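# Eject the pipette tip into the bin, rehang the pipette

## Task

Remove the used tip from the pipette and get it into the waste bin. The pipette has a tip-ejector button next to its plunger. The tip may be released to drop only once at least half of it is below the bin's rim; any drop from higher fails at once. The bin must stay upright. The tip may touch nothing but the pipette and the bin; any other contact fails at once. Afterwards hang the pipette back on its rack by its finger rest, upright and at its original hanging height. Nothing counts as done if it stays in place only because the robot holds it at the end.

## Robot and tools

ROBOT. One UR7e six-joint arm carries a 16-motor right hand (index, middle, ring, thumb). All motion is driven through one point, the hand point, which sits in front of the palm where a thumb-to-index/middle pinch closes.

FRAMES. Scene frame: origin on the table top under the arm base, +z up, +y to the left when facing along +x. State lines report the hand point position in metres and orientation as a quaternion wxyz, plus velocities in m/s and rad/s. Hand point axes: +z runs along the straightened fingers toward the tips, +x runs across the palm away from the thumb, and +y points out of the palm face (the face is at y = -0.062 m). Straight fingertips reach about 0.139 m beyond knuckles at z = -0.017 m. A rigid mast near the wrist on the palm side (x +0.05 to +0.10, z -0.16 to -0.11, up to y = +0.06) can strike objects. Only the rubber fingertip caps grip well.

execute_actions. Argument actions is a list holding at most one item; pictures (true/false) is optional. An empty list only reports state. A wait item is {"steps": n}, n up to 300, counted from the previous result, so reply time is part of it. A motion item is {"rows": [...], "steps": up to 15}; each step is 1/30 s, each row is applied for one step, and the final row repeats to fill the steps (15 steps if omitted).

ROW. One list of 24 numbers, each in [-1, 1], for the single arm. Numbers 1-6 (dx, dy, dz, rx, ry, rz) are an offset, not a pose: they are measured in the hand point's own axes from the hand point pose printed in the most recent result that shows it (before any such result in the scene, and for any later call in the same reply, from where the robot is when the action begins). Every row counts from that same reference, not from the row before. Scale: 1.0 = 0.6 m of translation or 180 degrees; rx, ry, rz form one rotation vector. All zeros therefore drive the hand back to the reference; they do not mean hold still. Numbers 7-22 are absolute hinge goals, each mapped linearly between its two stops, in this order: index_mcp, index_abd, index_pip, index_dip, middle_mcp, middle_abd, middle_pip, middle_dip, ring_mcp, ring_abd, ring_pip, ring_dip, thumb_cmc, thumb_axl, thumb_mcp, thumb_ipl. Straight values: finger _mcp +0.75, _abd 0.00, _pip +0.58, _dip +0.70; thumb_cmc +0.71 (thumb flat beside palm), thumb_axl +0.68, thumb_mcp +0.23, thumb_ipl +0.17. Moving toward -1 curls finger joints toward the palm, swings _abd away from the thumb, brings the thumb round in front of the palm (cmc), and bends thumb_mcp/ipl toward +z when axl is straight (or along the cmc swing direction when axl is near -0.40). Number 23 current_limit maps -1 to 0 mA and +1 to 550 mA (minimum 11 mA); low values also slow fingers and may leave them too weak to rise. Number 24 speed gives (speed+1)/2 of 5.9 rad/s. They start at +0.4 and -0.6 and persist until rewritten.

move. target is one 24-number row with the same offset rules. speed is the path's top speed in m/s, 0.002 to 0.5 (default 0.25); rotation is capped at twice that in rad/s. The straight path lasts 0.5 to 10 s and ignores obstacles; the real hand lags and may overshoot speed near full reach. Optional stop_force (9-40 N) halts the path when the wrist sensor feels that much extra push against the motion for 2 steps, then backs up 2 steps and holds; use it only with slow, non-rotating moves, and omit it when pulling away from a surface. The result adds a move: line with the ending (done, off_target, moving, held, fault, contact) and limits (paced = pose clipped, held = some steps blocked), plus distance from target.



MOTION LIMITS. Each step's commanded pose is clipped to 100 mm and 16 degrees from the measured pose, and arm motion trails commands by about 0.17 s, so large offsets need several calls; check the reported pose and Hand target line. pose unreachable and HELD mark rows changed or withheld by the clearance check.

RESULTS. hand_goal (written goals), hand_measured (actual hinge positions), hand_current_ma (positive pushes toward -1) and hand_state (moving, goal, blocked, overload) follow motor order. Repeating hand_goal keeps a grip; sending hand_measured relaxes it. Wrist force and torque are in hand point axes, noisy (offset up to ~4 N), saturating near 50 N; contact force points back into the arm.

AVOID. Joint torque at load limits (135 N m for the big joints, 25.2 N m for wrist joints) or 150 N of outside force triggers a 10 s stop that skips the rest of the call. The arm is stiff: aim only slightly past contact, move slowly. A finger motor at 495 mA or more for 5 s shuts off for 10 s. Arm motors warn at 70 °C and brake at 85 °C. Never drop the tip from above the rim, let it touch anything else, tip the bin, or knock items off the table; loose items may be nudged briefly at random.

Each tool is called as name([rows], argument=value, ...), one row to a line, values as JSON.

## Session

execute_actions(actions=[])

Scene clock: 0.00 s of 9600.00 s.
end_effector_position=(+0.3866, +0.1860, +0.2980) hand_goal=(+0.754, +0.000, +0.576, +0.696, +0.754, +0.000, +0.576, +0.696, +0.754, +0.000, +0.576, +0.696, +0.714, +0.678, +0.226, +0.168) hand_measured=(+0.754, +0.000, +0.576, +0.696, +0.754, +0.000, +0.576, +0.696, +0.754, +0.000, +0.576, +0.696, +0.714, +0.678, +0.226, +0.168) hand_current_ma=(+0, +0, +0, +0, +0, +0, +0, +0, +0, +0, +0, +0, +0, +0, +0, +0) hand_state=(goal, goal, goal, goal, goal, goal, goal, goal, goal, goal, goal, goal, goal, goal, goal, goal) hand_current_limit=0.40 hand_speed=-0.60 end_effector_quat_wxyz=(-0.592, +0.116, +0.797, +0.028) end_effector_velocity=(+0.000, -0.000, +0.000) end_effector_angular_velocity=(+0.000, -0.001, -0.001)
Joint positions: [-0.112 -1.176  1.527 -0.662 -1.504 -1.46 ]
Joint velocities: [-0.    -0.    -0.    -0.001  0.    -0.   ]
Wrist force (N, on the end effector, along its own x y z axes, offset not removed): no reading
Wrist torque (N m, same axes, about the end effector's origin, offset not removed): no reading
Hand target: +0.387, +0.186, +0.298; -0.592, +0.116, +0.797, +0.028
camera_calibration (this result's frames):
cam_wrist: T_world_to_cam=[[0.360959, 0.441814, -0.821285, 0.0520426], [0.674403, -0.731919, -0.0973355, -0.140311], [-0.644119, -0.518743, -0.562153, 0.644879], [0, 0, 0, 1]] pos_world=[0.491219, 0.208837, 0.391605]

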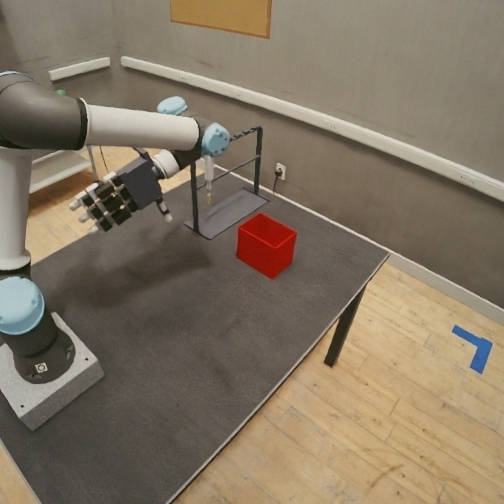

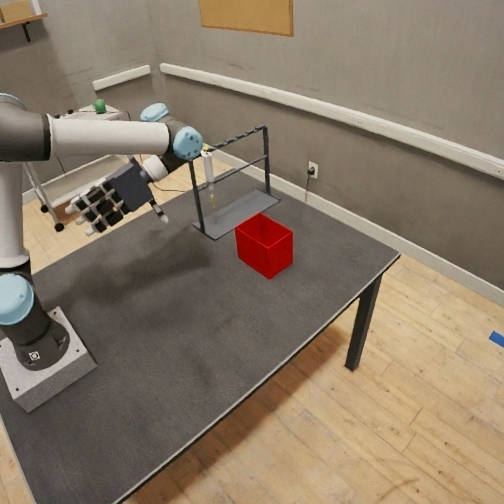

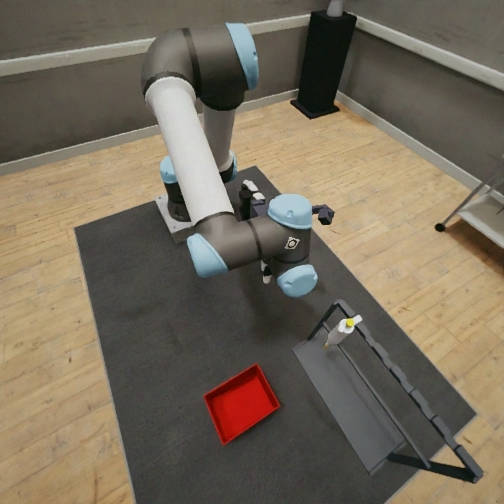

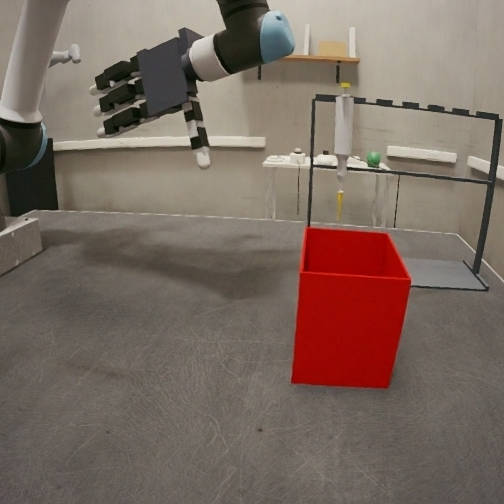

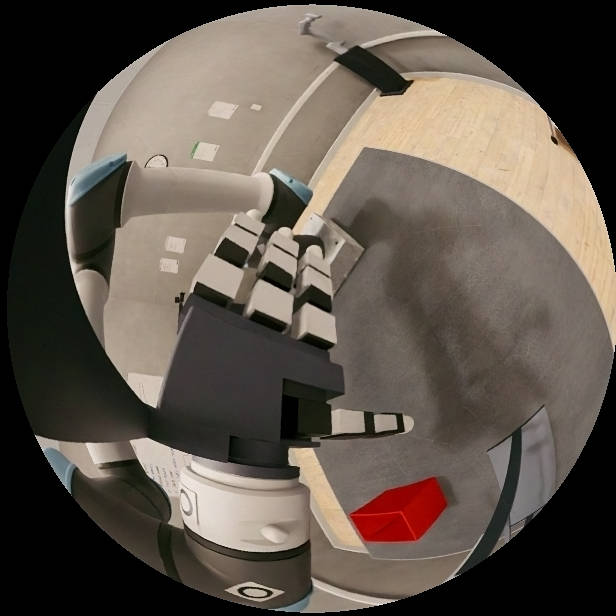

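move(target=[-0.055,-0.227,-0.45,-0.057,-0.9,-0.0935,0.8,0,0.58,0.7,0.75,0,0.58,0.7,0.9,0,0.58,0.7,0.76,0.68,0.23,0.17,0.78,-0.6], speed=0.35)

Scene clock: 8.77 s of 9600.00 s.
end_effector_position=(+0.6186, -0.0008, +0.3594) hand_goal=(+0.800, +0.000, +0.580, +0.700, +0.750, +0.000, +0.580, +0.700, +0.900, +0.000, +0.580, +0.700, +0.760, +0.680, +0.230, +0.170) hand_measured=(+0.798, -0.002, +0.578, +0.698, +0.750, -0.002, +0.578, +0.698, +0.898, -0.002, +0.578, +0.698, +0.758, +0.678, +0.228, +0.168) hand_current_ma=(-14, -12, -14, -14, +5, -13, -14, -14, -15, -12, -14, -14, -6, -14, -15, -16) hand_state=(goal, goal, goal, goal, goal, goal, goal, goal, goal, goal, goal, goal, goal, goal, goal, goal) hand_current_limit=0.78 hand_speed=-0.60 end_effector_quat_wxyz=(+0.705, -0.000, +0.709, -0.002) end_effector_velocity=(+0.001, -0.000, +0.001) end_effector_angular_velocity=(+0.001, -0.014, -0.000)
Joint positions: [-0.554 -1.025  2.196 -4.317 -1.009 -1.566]
Joint velocities: [ 0.002  0.01  -0.01  -0.017 -0.002  0.01 ]
Wrist force (N, on the end effector, along its own x y z axes, offset not removed): [0.3 0.7 -1.7]
Wrist torque (N m, same axes, about the end effector's origin, offset not removed): [0.16 0.01 0.08]
Hand target: +0.619, -0.001, +0.359; +0.706, -0.000, +0.708, -0.002
Off the commanded pose: 0.001 m, 0 deg.
After step 90, 1.03 s passed at rest.
move: done
camera_calibration (this result's frames):
cam_wrist: T_world_to_cam=[[-0.00870382, 0.587674, 0.809051, -0.255897], [-0.735792, -0.551656, 0.392793, 0.268769], [0.677152, -0.591874, 0.437207, -0.444629], [0, 0, 0, 1]] pos_world=[0.496612, 0.0354878, 0.295858]

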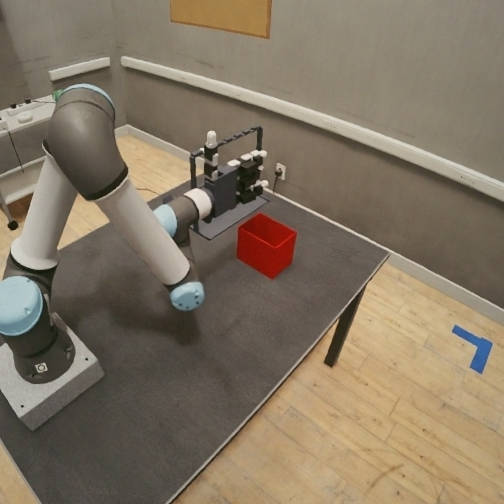

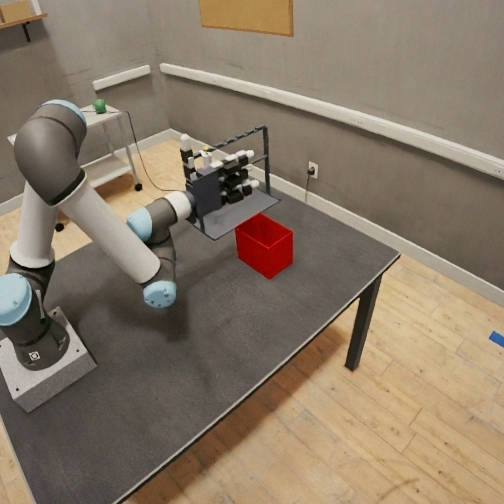

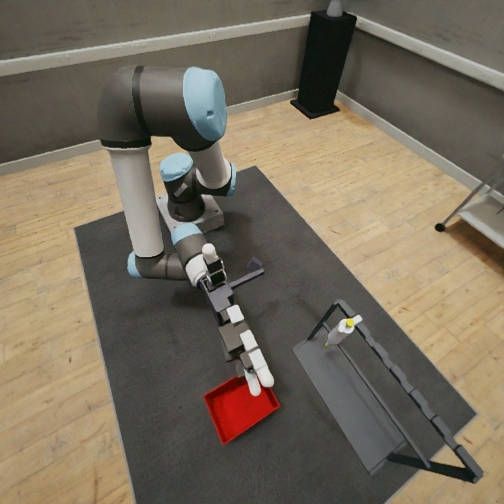

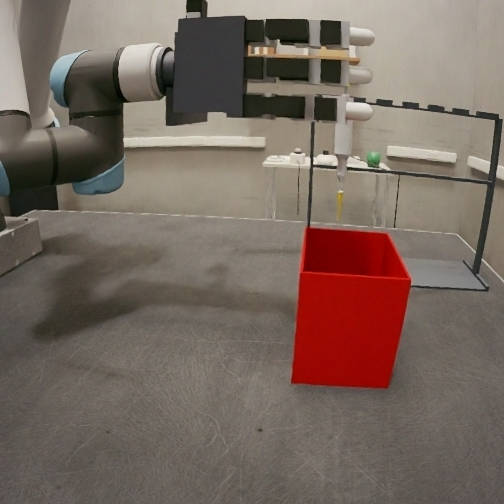

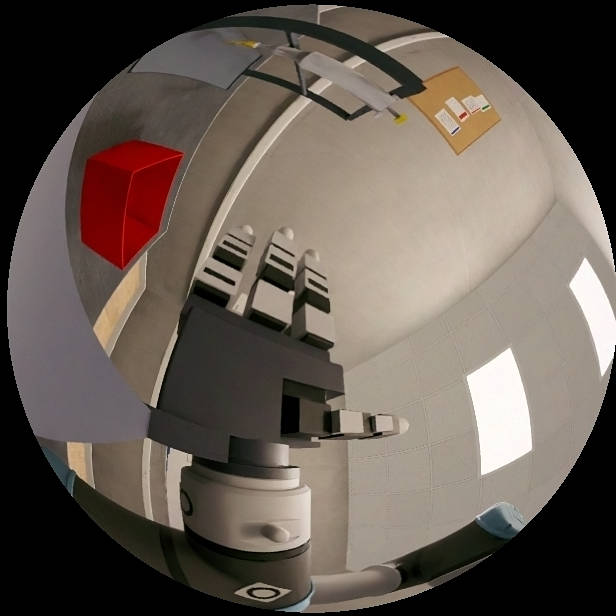

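move(target=[0.153,0.25,0.222,0,0,0,0.8,0,0.58,0.7,0.75,0,0.58,0.7,0.9,0,0.58,0.7,0.76,0.68,0.23,0.17,0.78,-0.6], speed=0.2)

move(target=[0,0.045,0.003,0,0,0,0.8,0,0.58,0.7,0.3,0,-0.1,-0.1,0.9,0,0.58,0.7,0.76,0.68,0.23,0.17,0.78,-0.7], speed=0.03)

zoom_image(camera="cam_high", region=[280, 270, 410, 400])

zoom_image(camera="cam_low", region=[280, 40, 480, 240])

Scene clock: 13.97 s of 9600.00 s.
end_effector_position=(+0.7512, +0.1489, +0.2667) hand_goal=(+0.800, +0.000, +0.580, +0.700, +0.750, +0.000, +0.580, +0.700, +0.900, +0.000, +0.580, +0.700, +0.760, +0.680, +0.230, +0.170) hand_measured=(+0.798, -0.002, +0.578, +0.698, +0.750, -0.004, +0.578, +0.698, +0.898, -0.002, +0.578, +0.698, +0.760, +0.678, +0.228, +0.168) hand_current_ma=(-10, -13, -13, -14, +5, -14, -13, -14, -10, -13, -13, -14, -5, -14, -13, -15) hand_state=(goal, goal, goal, goal, goal, goal, goal, goal, goal, goal, goal, goal, goal, goal, goal, goal) hand_current_limit=0.78 hand_speed=-0.60 end_effector_quat_wxyz=(+0.706, -0.000, +0.709, -0.002) end_effector_velocity=(+0.002, +0.001, -0.001) end_effector_angular_velocity=(+0.000, +0.002, +0.000)
Joint positions: [-0.125 -0.668  1.782 -4.259 -1.437 -1.567]
Joint velocities: [ 0.003  0.004 -0.006  0.005 -0.003 -0.   ]
Wrist force (N, on the end effector, along its own x y z axes, offset not removed): [-0.8 -1.0 -0.1]
Wrist torque (N m, same axes, about the end effector's origin, offset not removed): [-0.29 0.24 0.03]
Hand target: +0.751, +0.149, +0.267; +0.706, -0.000, +0.709, -0.002
Off the commanded pose: 0.001 m, 0 deg.
After step 90, 0.47 s passed at rest.
move: done
camera_calibration (this result's frames):
cam_wrist: T_world_to_cam=[[-0.00890311, 0.587112, 0.809457, -0.267641], [-0.735868, -0.551946, 0.392242, 0.485584], [0.677066, -0.592161, 0.436951, -0.405116], [0, 0, 0, 1]] pos_world=[0.629233, 0.185258, 0.203194]

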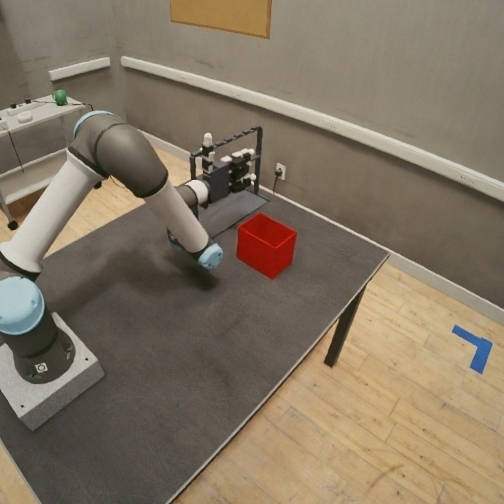

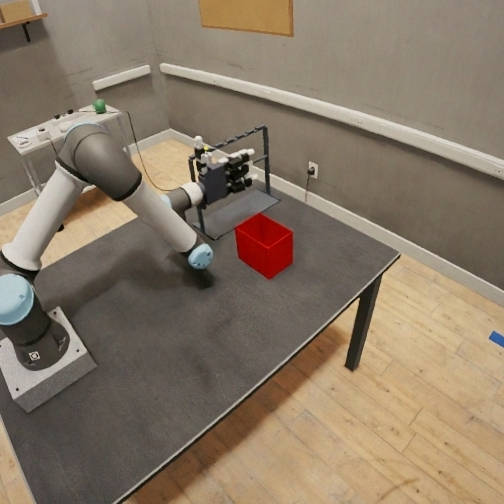

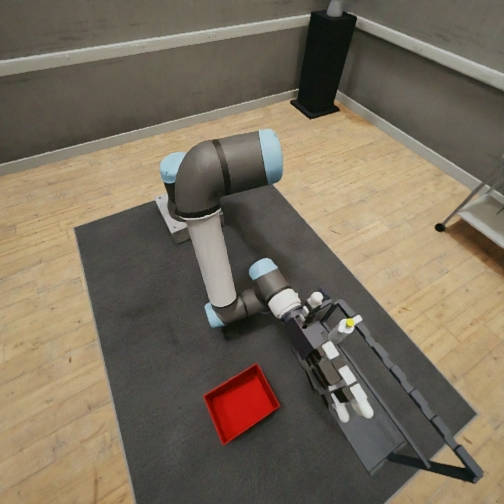

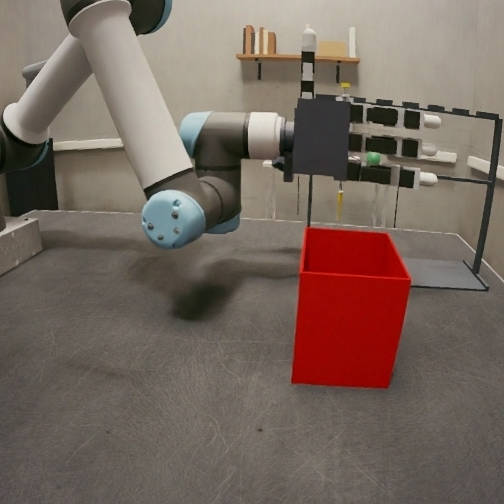

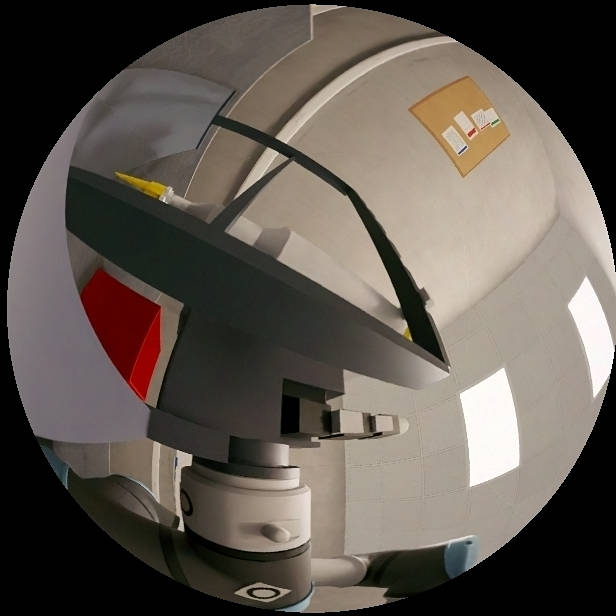

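Scene clock: 15.33 s of 9600.00 s.
end_effector_position=(+0.7530, +0.1758, +0.2667) hand_goal=(+0.800, +0.000, +0.580, +0.700, +0.300, +0.000, -0.100, -0.100, +0.900, +0.000, +0.580, +0.700, +0.760, +0.680, +0.230, +0.170) hand_measured=(+0.798, -0.002, +0.578, +0.698, +0.302, -0.004, -0.098, -0.098, +0.898, -0.002, +0.578, +0.698, +0.760, +0.678, +0.228, +0.168) hand_current_ma=(-10, -13, -13, -14, +13, -14, +14, +14, -10, -13, -13, -14, -5, -14, -13, -15) hand_state=(goal, goal, goal, goal, goal, goal, goal, goal, goal, goal, goal, goal, goal, goal, goal, goal) hand_current_limit=0.78 hand_speed=-0.70 end_effector_quat_wxyz=(+0.706, -0.000, +0.709, -0.002) end_effector_velocity=(-0.000, +0.001, -0.001) end_effector_angular_velocity=(-0.000, +0.001, +0.001)
Joint positions: [-0.072 -0.662  1.763 -4.247 -1.49  -1.567]
Joint velocities: [ 0.002  0.001 -0.     0.    -0.001 -0.   ]
Wrist force (N, on the end effector, along its own x y z axes, offset not removed): [-2.9 0.9 -1.4]
Wrist torque (N m, same axes, about the end effector's origin, offset not removed): [0.24 0.36 -0.18]
Hand target: +0.753, +0.176, +0.267; +0.706, -0.000, +0.709, -0.002
Off the commanded pose: 0.000 m, 0 deg.
move: done
camera_calibration (this result's frames):
cam_wrist: T_world_to_cam=[[-0.00891283, 0.587037, 0.809511, -0.283404], [-0.73587, -0.551985, 0.392184, 0.501829], [0.677064, -0.592199, 0.436903, -0.390364], [0, 0, 0, 1]] pos_world=[0.631057, 0.212197, 0.203161]

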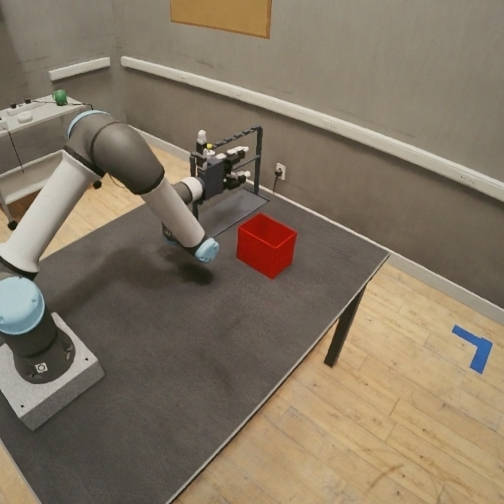

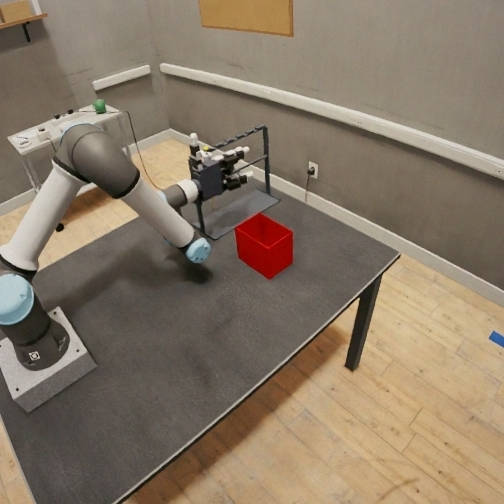

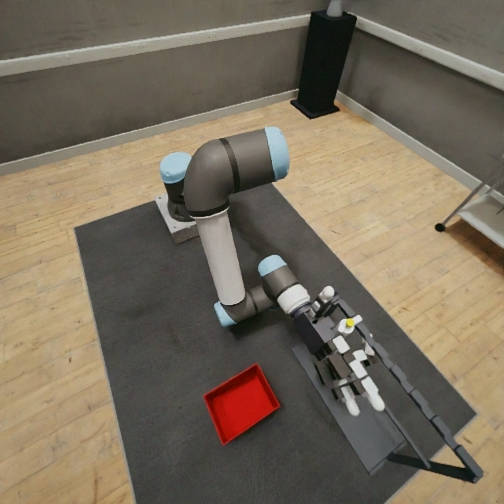

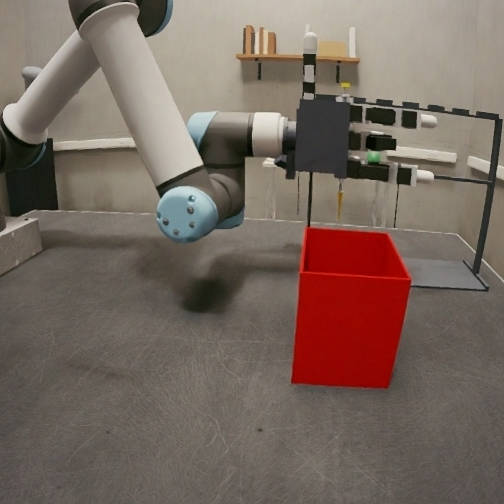

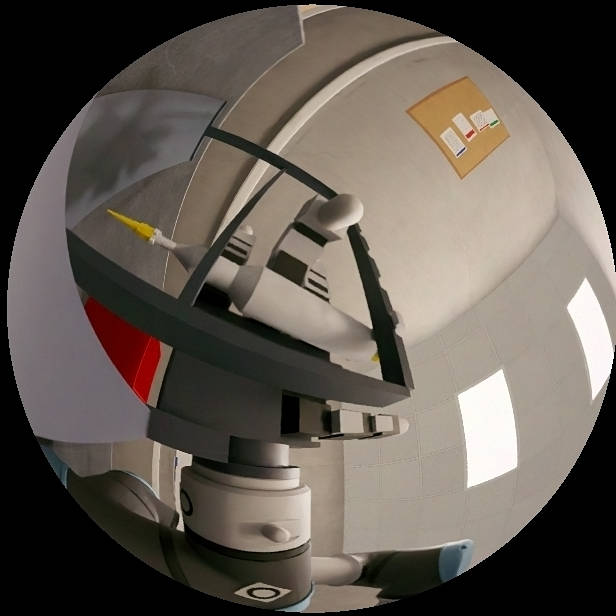

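Region (280, 270, 410, 400) of cam_high's 504x504 image, scaled by 3.877, with more detail than that image has.

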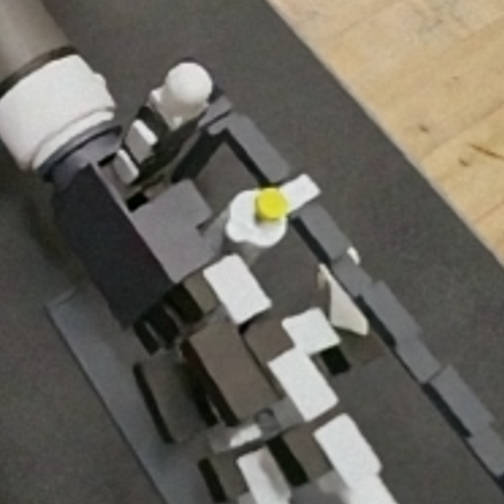

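Region (280, 40, 480, 240) of cam_low's 504x504 image, scaled by 2.520, with more detail than that image has.

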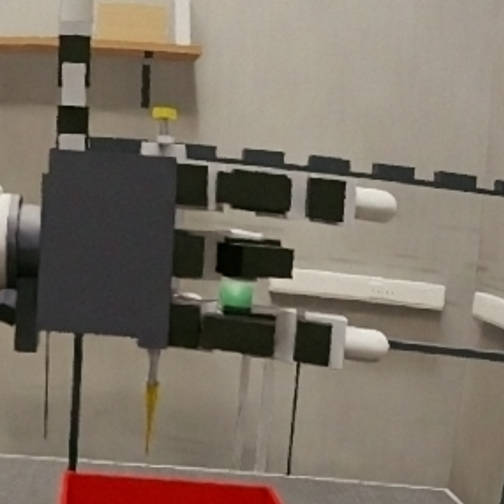

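execute_actions(actions=[])

move(target=[-0.002,0.011,0.003,0,0,0,0.8,0,0.58,0.7,-0.05,0,-0.3,-0.1,0.9,0,0.58,0.7,0.76,0.68,0.23,0.17,0.78,-0.7], speed=0.01)

Scene clock: 23.23 s of 9600.00 s.
end_effector_position=(+0.7530, +0.1759, +0.2667) hand_goal=(+0.800, +0.000, +0.580, +0.700, +0.300, +0.000, -0.100, -0.100, +0.900, +0.000, +0.580, +0.700, +0.760, +0.680, +0.230, +0.170) hand_measured=(+0.798, -0.002, +0.578, +0.698, +0.302, -0.004, -0.098, -0.098, +0.898, -0.002, +0.578, +0.698, +0.760, +0.678, +0.228, +0.168) hand_current_ma=(-10, -13, -13, -14, +13, -14, +14, +14, -10, -13, -13, -14, -5, -14, -13, -15) hand_state=(goal, goal, goal, goal, goal, goal, goal, goal, goal, goal, goal, goal, goal, goal, goal, goal) hand_current_limit=0.78 hand_speed=-0.70 end_effector_quat_wxyz=(+0.706, -0.000, +0.709, -0.002) end_effector_velocity=(-0.000, +0.000, -0.000) end_effector_angular_velocity=(+0.000, +0.000, +0.001)
Joint positions: [-0.072 -0.662  1.763 -4.247 -1.491 -1.567]
Joint velocities: [ 0.  0. -0.  0.  0. -0.]
Wrist force (N, on the end effector, along its own x y z axes, offset not removed): [1.8 -0.3 -0.3]
Wrist torque (N m, same axes, about the end effector's origin, offset not removed): [-0.09 -0.12 0.16]
Hand target: +0.753, +0.176, +0.267; +0.706, -0.000, +0.709, -0.002
Off the commanded pose: 0.000 m, 0 deg.
Steps of this call (steps 1 to 90: nothing new was sent; then 4.90 s passed at rest). Readings (end_effector_position | what the end effector reports):
1: (+0.7530, +0.1759, +0.2667) | hand_goal=(+0.800, +0.000, +0.580, +0.700, +0.300, +0.000, -0.100, -0.100, +0.900, +0.000, +0.580, +0.700, +0.760, +0.680, +0.230, +0.170) hand_measured=(+0.798, -0.002, +0.578, +0.698, +0.302, -0.004, -0.098, -0.098, +0.898, -0.002, +0.578, +0.698, +0.760, +0.678, +0.228, +0.168) hand_current_ma=(-10, -13, -13, -14, +13, -14, +14, +14, -10, -13, -13, -14, -5, -14, -13, -15) hand_state=(goal, goal, goal, goal, goal, goal, goal, goal, goal, goal, goal, goal, goal, goal, goal, goal) hand_current_limit=0.78 hand_speed=-0.70
2: (+0.7530, +0.1759, +0.2667) | hand_goal=(+0.800, +0.000, +0.580, +0.700, +0.300, +0.000, -0.100, -0.100, +0.900, +0.000, +0.580, +0.700, +0.760, +0.680, +0.230, +0.170) hand_measured=(+0.798, -0.002, +0.578, +0.698, +0.302, -0.004, -0.098, -0.098, +0.898, -0.002, +0.578, +0.698, +0.760, +0.678, +0.228, +0.168) hand_current_ma=(-10, -13, -13, -14, +13, -14, +14, +14, -10, -13, -13, -14, -5, -14, -13, -15) hand_state=(goal, goal, goal, goal, goal, goal, goal, goal, goal, goal, goal, goal, goal, goal, goal, goal) hand_current_limit=0.78 hand_speed=-0.70
4: (+0.7530, +0.1759, +0.2667) | hand_goal=(+0.800, +0.000, +0.580, +0.700, +0.300, +0.000, -0.100, -0.100, +0.900, +0.000, +0.580, +0.700, +0.760, +0.680, +0.230, +0.170) hand_measured=(+0.798, -0.002, +0.578, +0.698, +0.302, -0.004, -0.098, -0.098, +0.898, -0.002, +0.578, +0.698, +0.760, +0.678, +0.228, +0.168) hand_current_ma=(-10, -13, -13, -14, +13, -14, +14, +14, -10, -13, -13, -14, -5, -14, -13, -15) hand_state=(goal, goal, goal, goal, goal, goal, goal, goal, goal, goal, goal, goal, goal, goal, goal, goal) hand_current_limit=0.78 hand_speed=-0.70
8: (+0.7530, +0.1759, +0.2667) | hand_goal=(+0.800, +0.000, +0.580, +0.700, +0.300, +0.000, -0.100, -0.100, +0.900, +0.000, +0.580, +0.700, +0.760, +0.680, +0.230, +0.170) hand_measured=(+0.798, -0.002, +0.578, +0.698, +0.302, -0.004, -0.098, -0.098, +0.898, -0.002, +0.578, +0.698, +0.760, +0.678, +0.228, +0.168) hand_current_ma=(-10, -13, -13, -14, +13, -14, +14, +14, -10, -13, -13, -14, -5, -14, -13, -15) hand_state=(goal, goal, goal, goal, goal, goal, goal, goal, goal, goal, goal, goal, goal, goal, goal, goal) hand_current_limit=0.78 hand_speed=-0.70
90: the state above
camera_calibration (this result's frames):
cam_wrist: T_world_to_cam=[[-0.00891131, 0.587037, 0.809511, -0.283452], [-0.735872, -0.551983, 0.392183, 0.50188], [0.677062, -0.592202, 0.436903, -0.390321], [0, 0, 0, 1]] pos_world=[0.631065, 0.212277, 0.203161]

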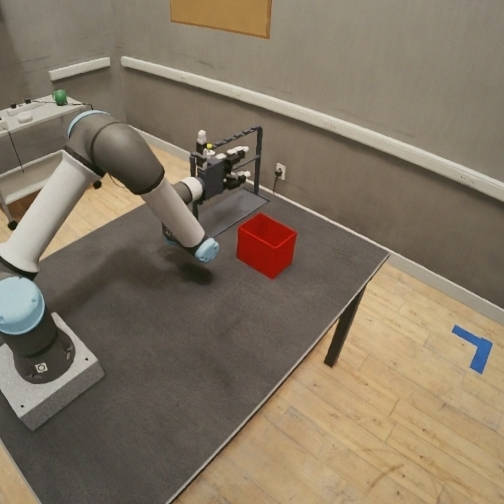

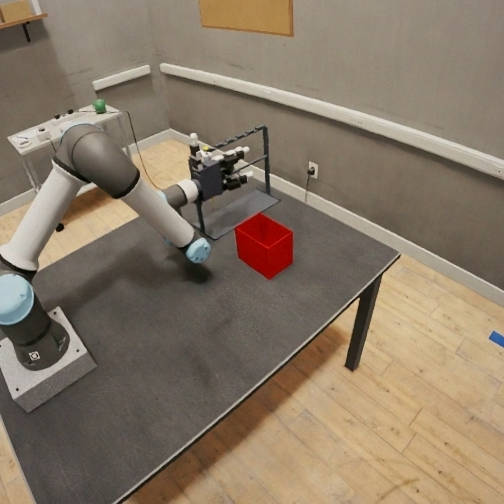

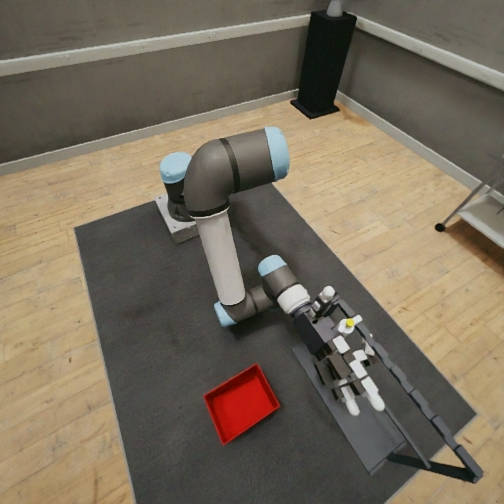

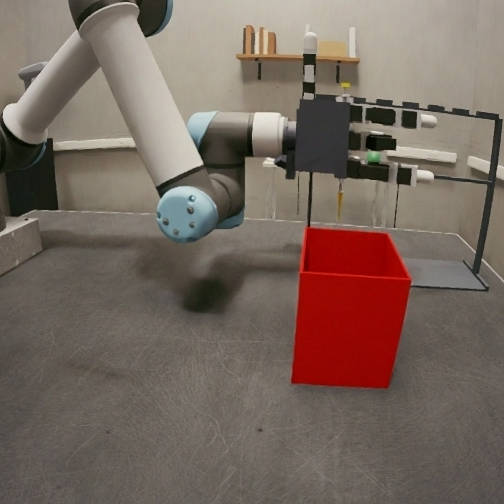

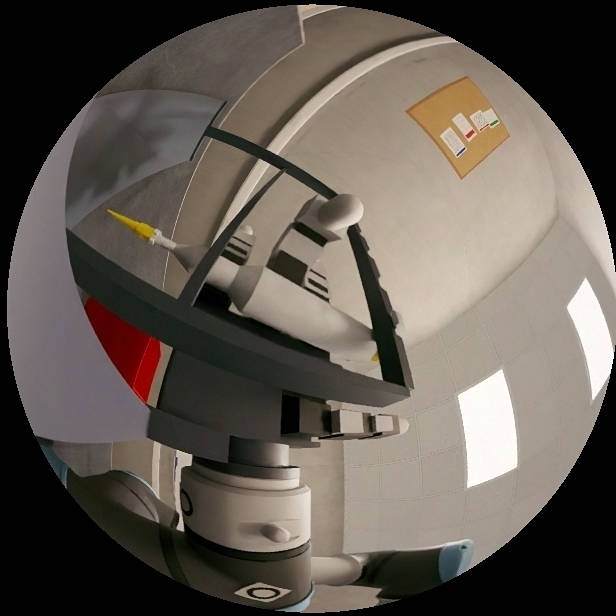

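Scene clock: 24.13 s of 9600.00 s.
end_effector_position=(+0.7548, +0.1823, +0.2678) hand_goal=(+0.800, +0.000, +0.580, +0.700, -0.050, +0.000, -0.300, -0.100, +0.900, +0.000, +0.580, +0.700, +0.760, +0.680, +0.230, +0.170) hand_measured=(+0.798, -0.002, +0.578, +0.698, -0.048, -0.004, -0.298, -0.098, +0.898, -0.002, +0.578, +0.698, +0.760, +0.678, +0.228, +0.168) hand_current_ma=(-10, -13, -13, -14, +14, -14, +13, +14, -10, -13, -13, -14, -5, -14, -13, -15) hand_state=(goal, goal, goal, goal, goal, goal, goal, goal, goal, goal, goal, goal, goal, goal, goal, goal) hand_current_limit=0.78 hand_speed=-0.70 end_effector_quat_wxyz=(+0.706, -0.000, +0.709, -0.002) end_effector_velocity=(+0.001, +0.003, +0.000) end_effector_angular_velocity=(+0.000, +0.000, +0.001)
Joint positions: [-0.059 -0.662  1.755 -4.239 -1.503 -1.567]
Joint velocities: [ 0.005  0.001 -0.003  0.003 -0.004  0.   ]
Wrist force (N, on the end effector, along its own x y z axes, offset not removed): [-1.6 -2.4 0.3]
Wrist torque (N m, same axes, about the end effector's origin, offset not removed): [-0.41 0.23 -0.23]
Hand target: +0.755, +0.183, +0.268; +0.706, -0.000, +0.709, -0.002
Off the commanded pose: 0.000 m, 0 deg.
move: done
camera_calibration (this result's frames):
cam_wrist: T_world_to_cam=[[-0.00891992, 0.587019, 0.809524, -0.288101], [-0.735867, -0.551999, 0.392169, 0.506241], [0.677067, -0.592204, 0.436892, -0.388228], [0, 0, 0, 1]] pos_world=[0.632812, 0.218655, 0.204306]

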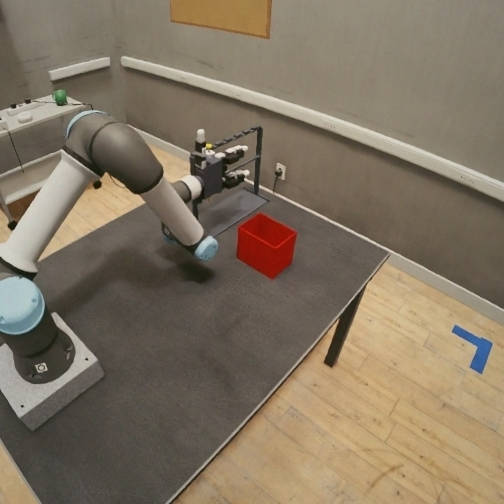

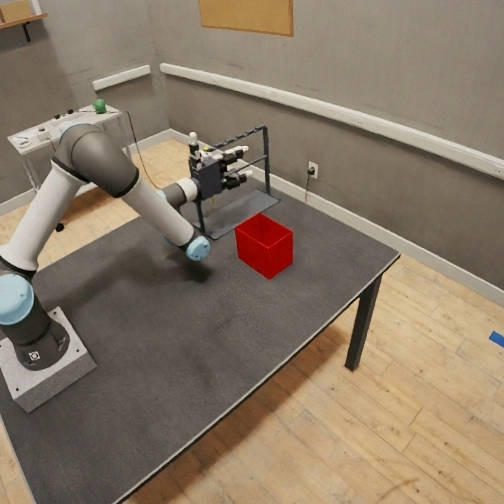

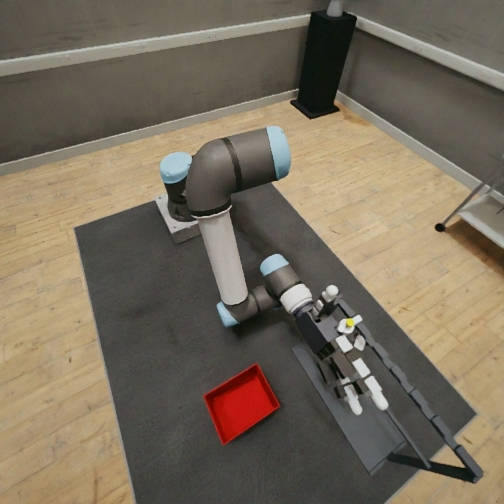

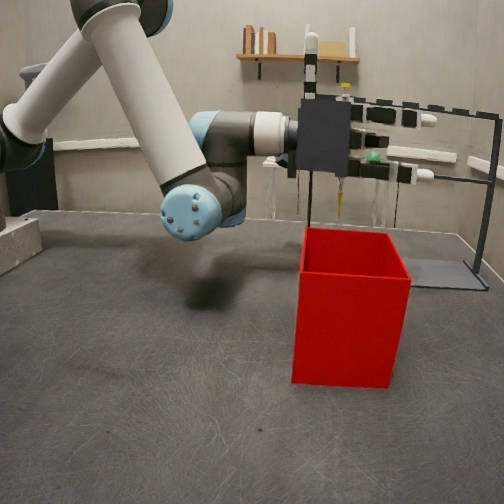

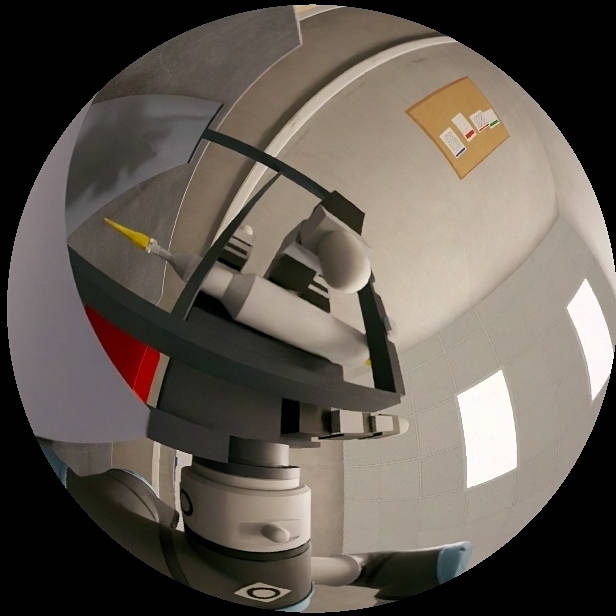

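move(target=[0,0,0,0,0,0,0.8,0,0.58,0.7,-0.12,0,-0.95,-0.3,0.9,0,0.58,0.7,0.76,0.68,0.23,0.17,0.78,-0.7])

move(target=[-0.021,0,0,0,0,0,0.8,0,0.58,0.7,-0.12,0,-0.95,-0.3,0.9,0,0.58,0.7,0.76,0.68,0.23,0.17,0.78,-0.7], speed=0.015)

zoom_image(camera="cam_high", region=[280,270,410,400])

Scene clock: 28.13 s of 9600.00 s.
end_effector_position=(+0.7548, +0.1823, +0.2678) hand_goal=(+0.800, +0.000, +0.580, +0.700, -0.120, +0.000, -0.950, -0.300, +0.900, +0.000, +0.580, +0.700, +0.760, +0.680, +0.230, +0.170) hand_measured=(+0.798, -0.002, +0.578, +0.698, -0.118, -0.002, -0.754, -0.272, +0.898, -0.002, +0.578, +0.698, +0.760, +0.678, +0.228, +0.168) hand_current_ma=(-10, -13, -13, -14, +14, -13, +490, +151, -9, -13, -13, -14, -5, -14, -13, -15) hand_state=(goal, goal, goal, goal, goal, goal, blocked, blocked, goal, goal, goal, goal, goal, goal, goal, goal) hand_current_limit=0.78 hand_speed=-0.70 end_effector_quat_wxyz=(+0.706, -0.000, +0.709, -0.002) end_effector_velocity=(+0.000, -0.000, -0.000) end_effector_angular_velocity=(+0.000, +0.000, -0.000)
Joint positions: [-0.059 -0.662  1.755 -4.239 -1.503 -1.567]
Joint velocities: [ 0.  0. -0.  0. -0.  0.]
Wrist force (N, on the end effector, along its own x y z axes, offset not removed): [-0.2 -1.2 -0.6]
Wrist torque (N m, same axes, about the end effector's origin, offset not removed): [-0.15 -0.13 0.10]
Hand target: +0.755, +0.182, +0.268; +0.706, -0.000, +0.709, -0.002
Off the commanded pose: 0.000 m, 0 deg.
After step 90, 0.03 s passed at rest.
move: done
camera_calibration (this result's frames):
cam_wrist: T_world_to_cam=[[-0.00891406, 0.587019, 0.809524, -0.288095], [-0.735861, -0.552002, 0.392176, 0.506244], [0.677073, -0.592202, 0.436885, -0.388224], [0, 0, 0, 1]] pos_world=[0.632813, 0.218658, 0.204292]

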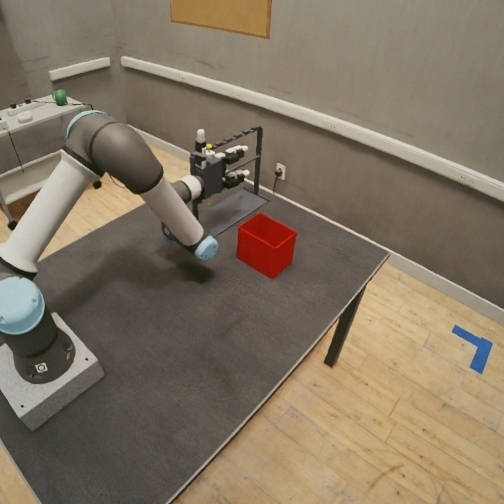

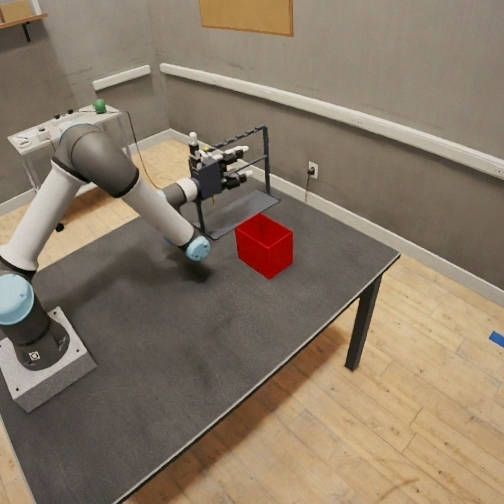

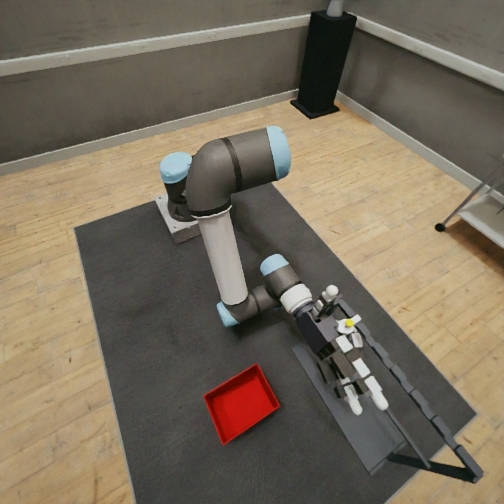

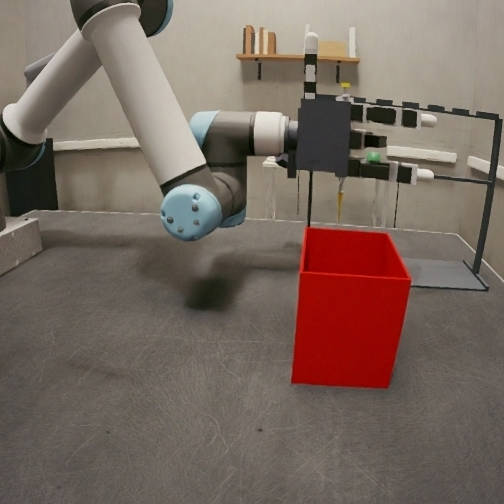

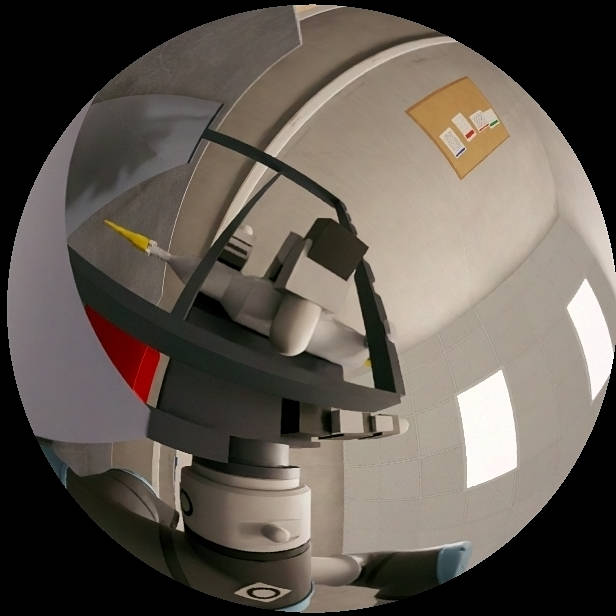

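Scene clock: 29.23 s of 9600.00 s.
end_effector_position=(+0.7548, +0.1823, +0.2802) hand_goal=(+0.800, +0.000, +0.580, +0.700, -0.120, +0.000, -0.950, -0.300, +0.900, +0.000, +0.580, +0.700, +0.760, +0.680, +0.230, +0.170) hand_measured=(+0.798, -0.002, +0.578, +0.698, -0.118, -0.002, -0.756, -0.268, +0.898, -0.002, +0.578, +0.698, +0.760, +0.678, +0.228, +0.168) hand_current_ma=(-10, -13, -13, -14, +14, -6, +490, +168, -9, -13, -13, -14, -5, -14, -13, -15) hand_state=(goal, goal, goal, goal, goal, goal, blocked, blocked, goal, goal, goal, goal, goal, goal, goal, goal) hand_current_limit=0.78 hand_speed=-0.70 end_effector_quat_wxyz=(+0.706, -0.000, +0.709, -0.002) end_effector_velocity=(-0.000, +0.000, +0.003) end_effector_angular_velocity=(-0.001, -0.002, +0.000)
Joint positions: [-0.059 -0.688  1.761 -4.219 -1.503 -1.567]
Joint velocities: [ 0.    -0.005  0.001  0.002 -0.    -0.001]
Wrist force (N, on the end effector, along its own x y z axes, offset not removed): [1.4 -0.8 -1.1]
Wrist torque (N m, same axes, about the end effector's origin, offset not removed): [-0.19 -0.06 0.12]
Hand target: +0.755, +0.182, +0.280; +0.706, -0.000, +0.709, -0.002
Off the commanded pose: 0.000 m, 0 deg.
move: done
camera_calibration (this result's frames):
cam_wrist: T_world_to_cam=[[-0.00892763, 0.587021, 0.809523, -0.2981], [-0.735868, -0.552001, 0.392165, 0.50147], [0.677066, -0.592201, 0.436898, -0.393662], [0, 0, 0, 1]] pos_world=[0.632889, 0.218676, 0.21665]

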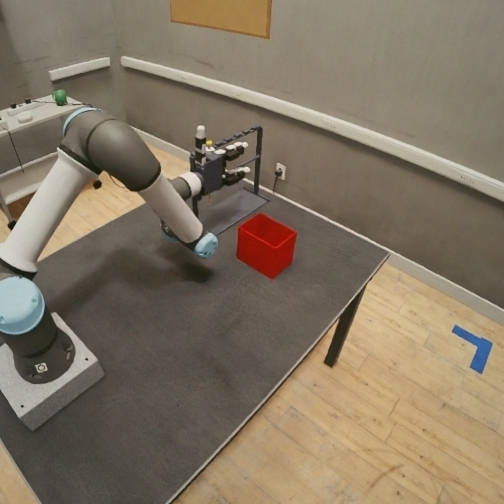

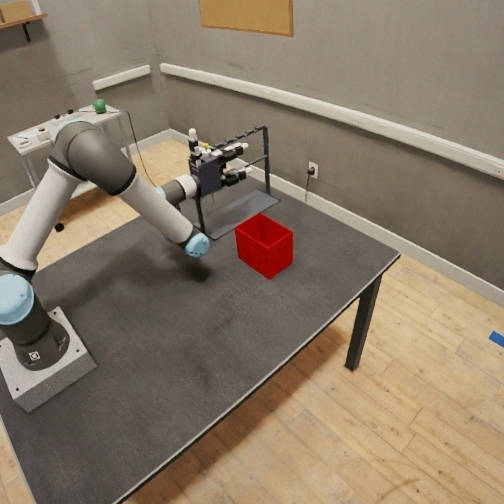

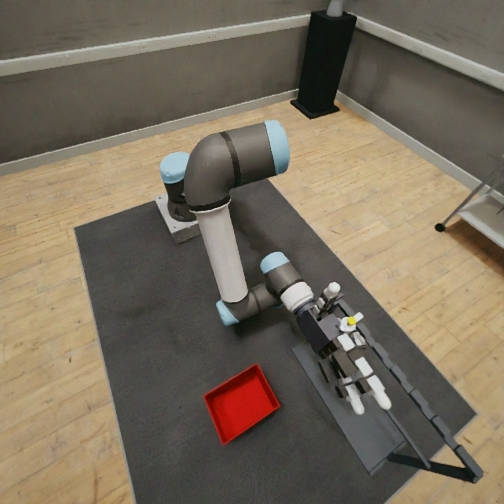

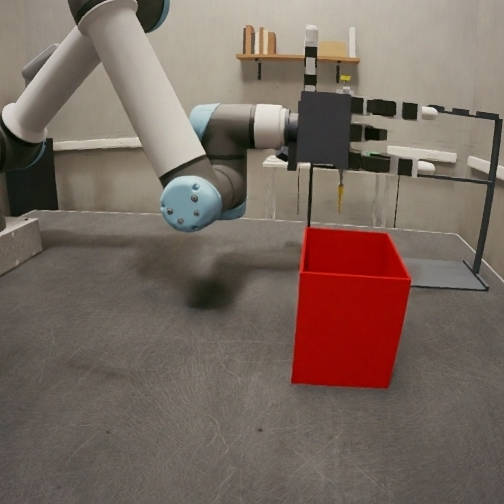

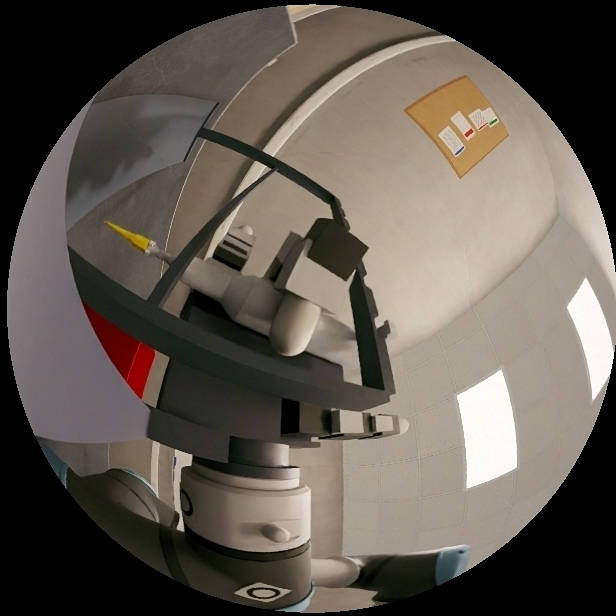

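Region (280, 270, 410, 400) of cam_high's 504x504 image, scaled by 3.877, with more detail than that image has.

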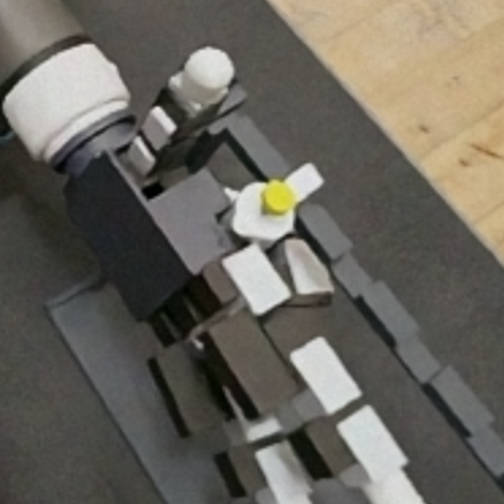

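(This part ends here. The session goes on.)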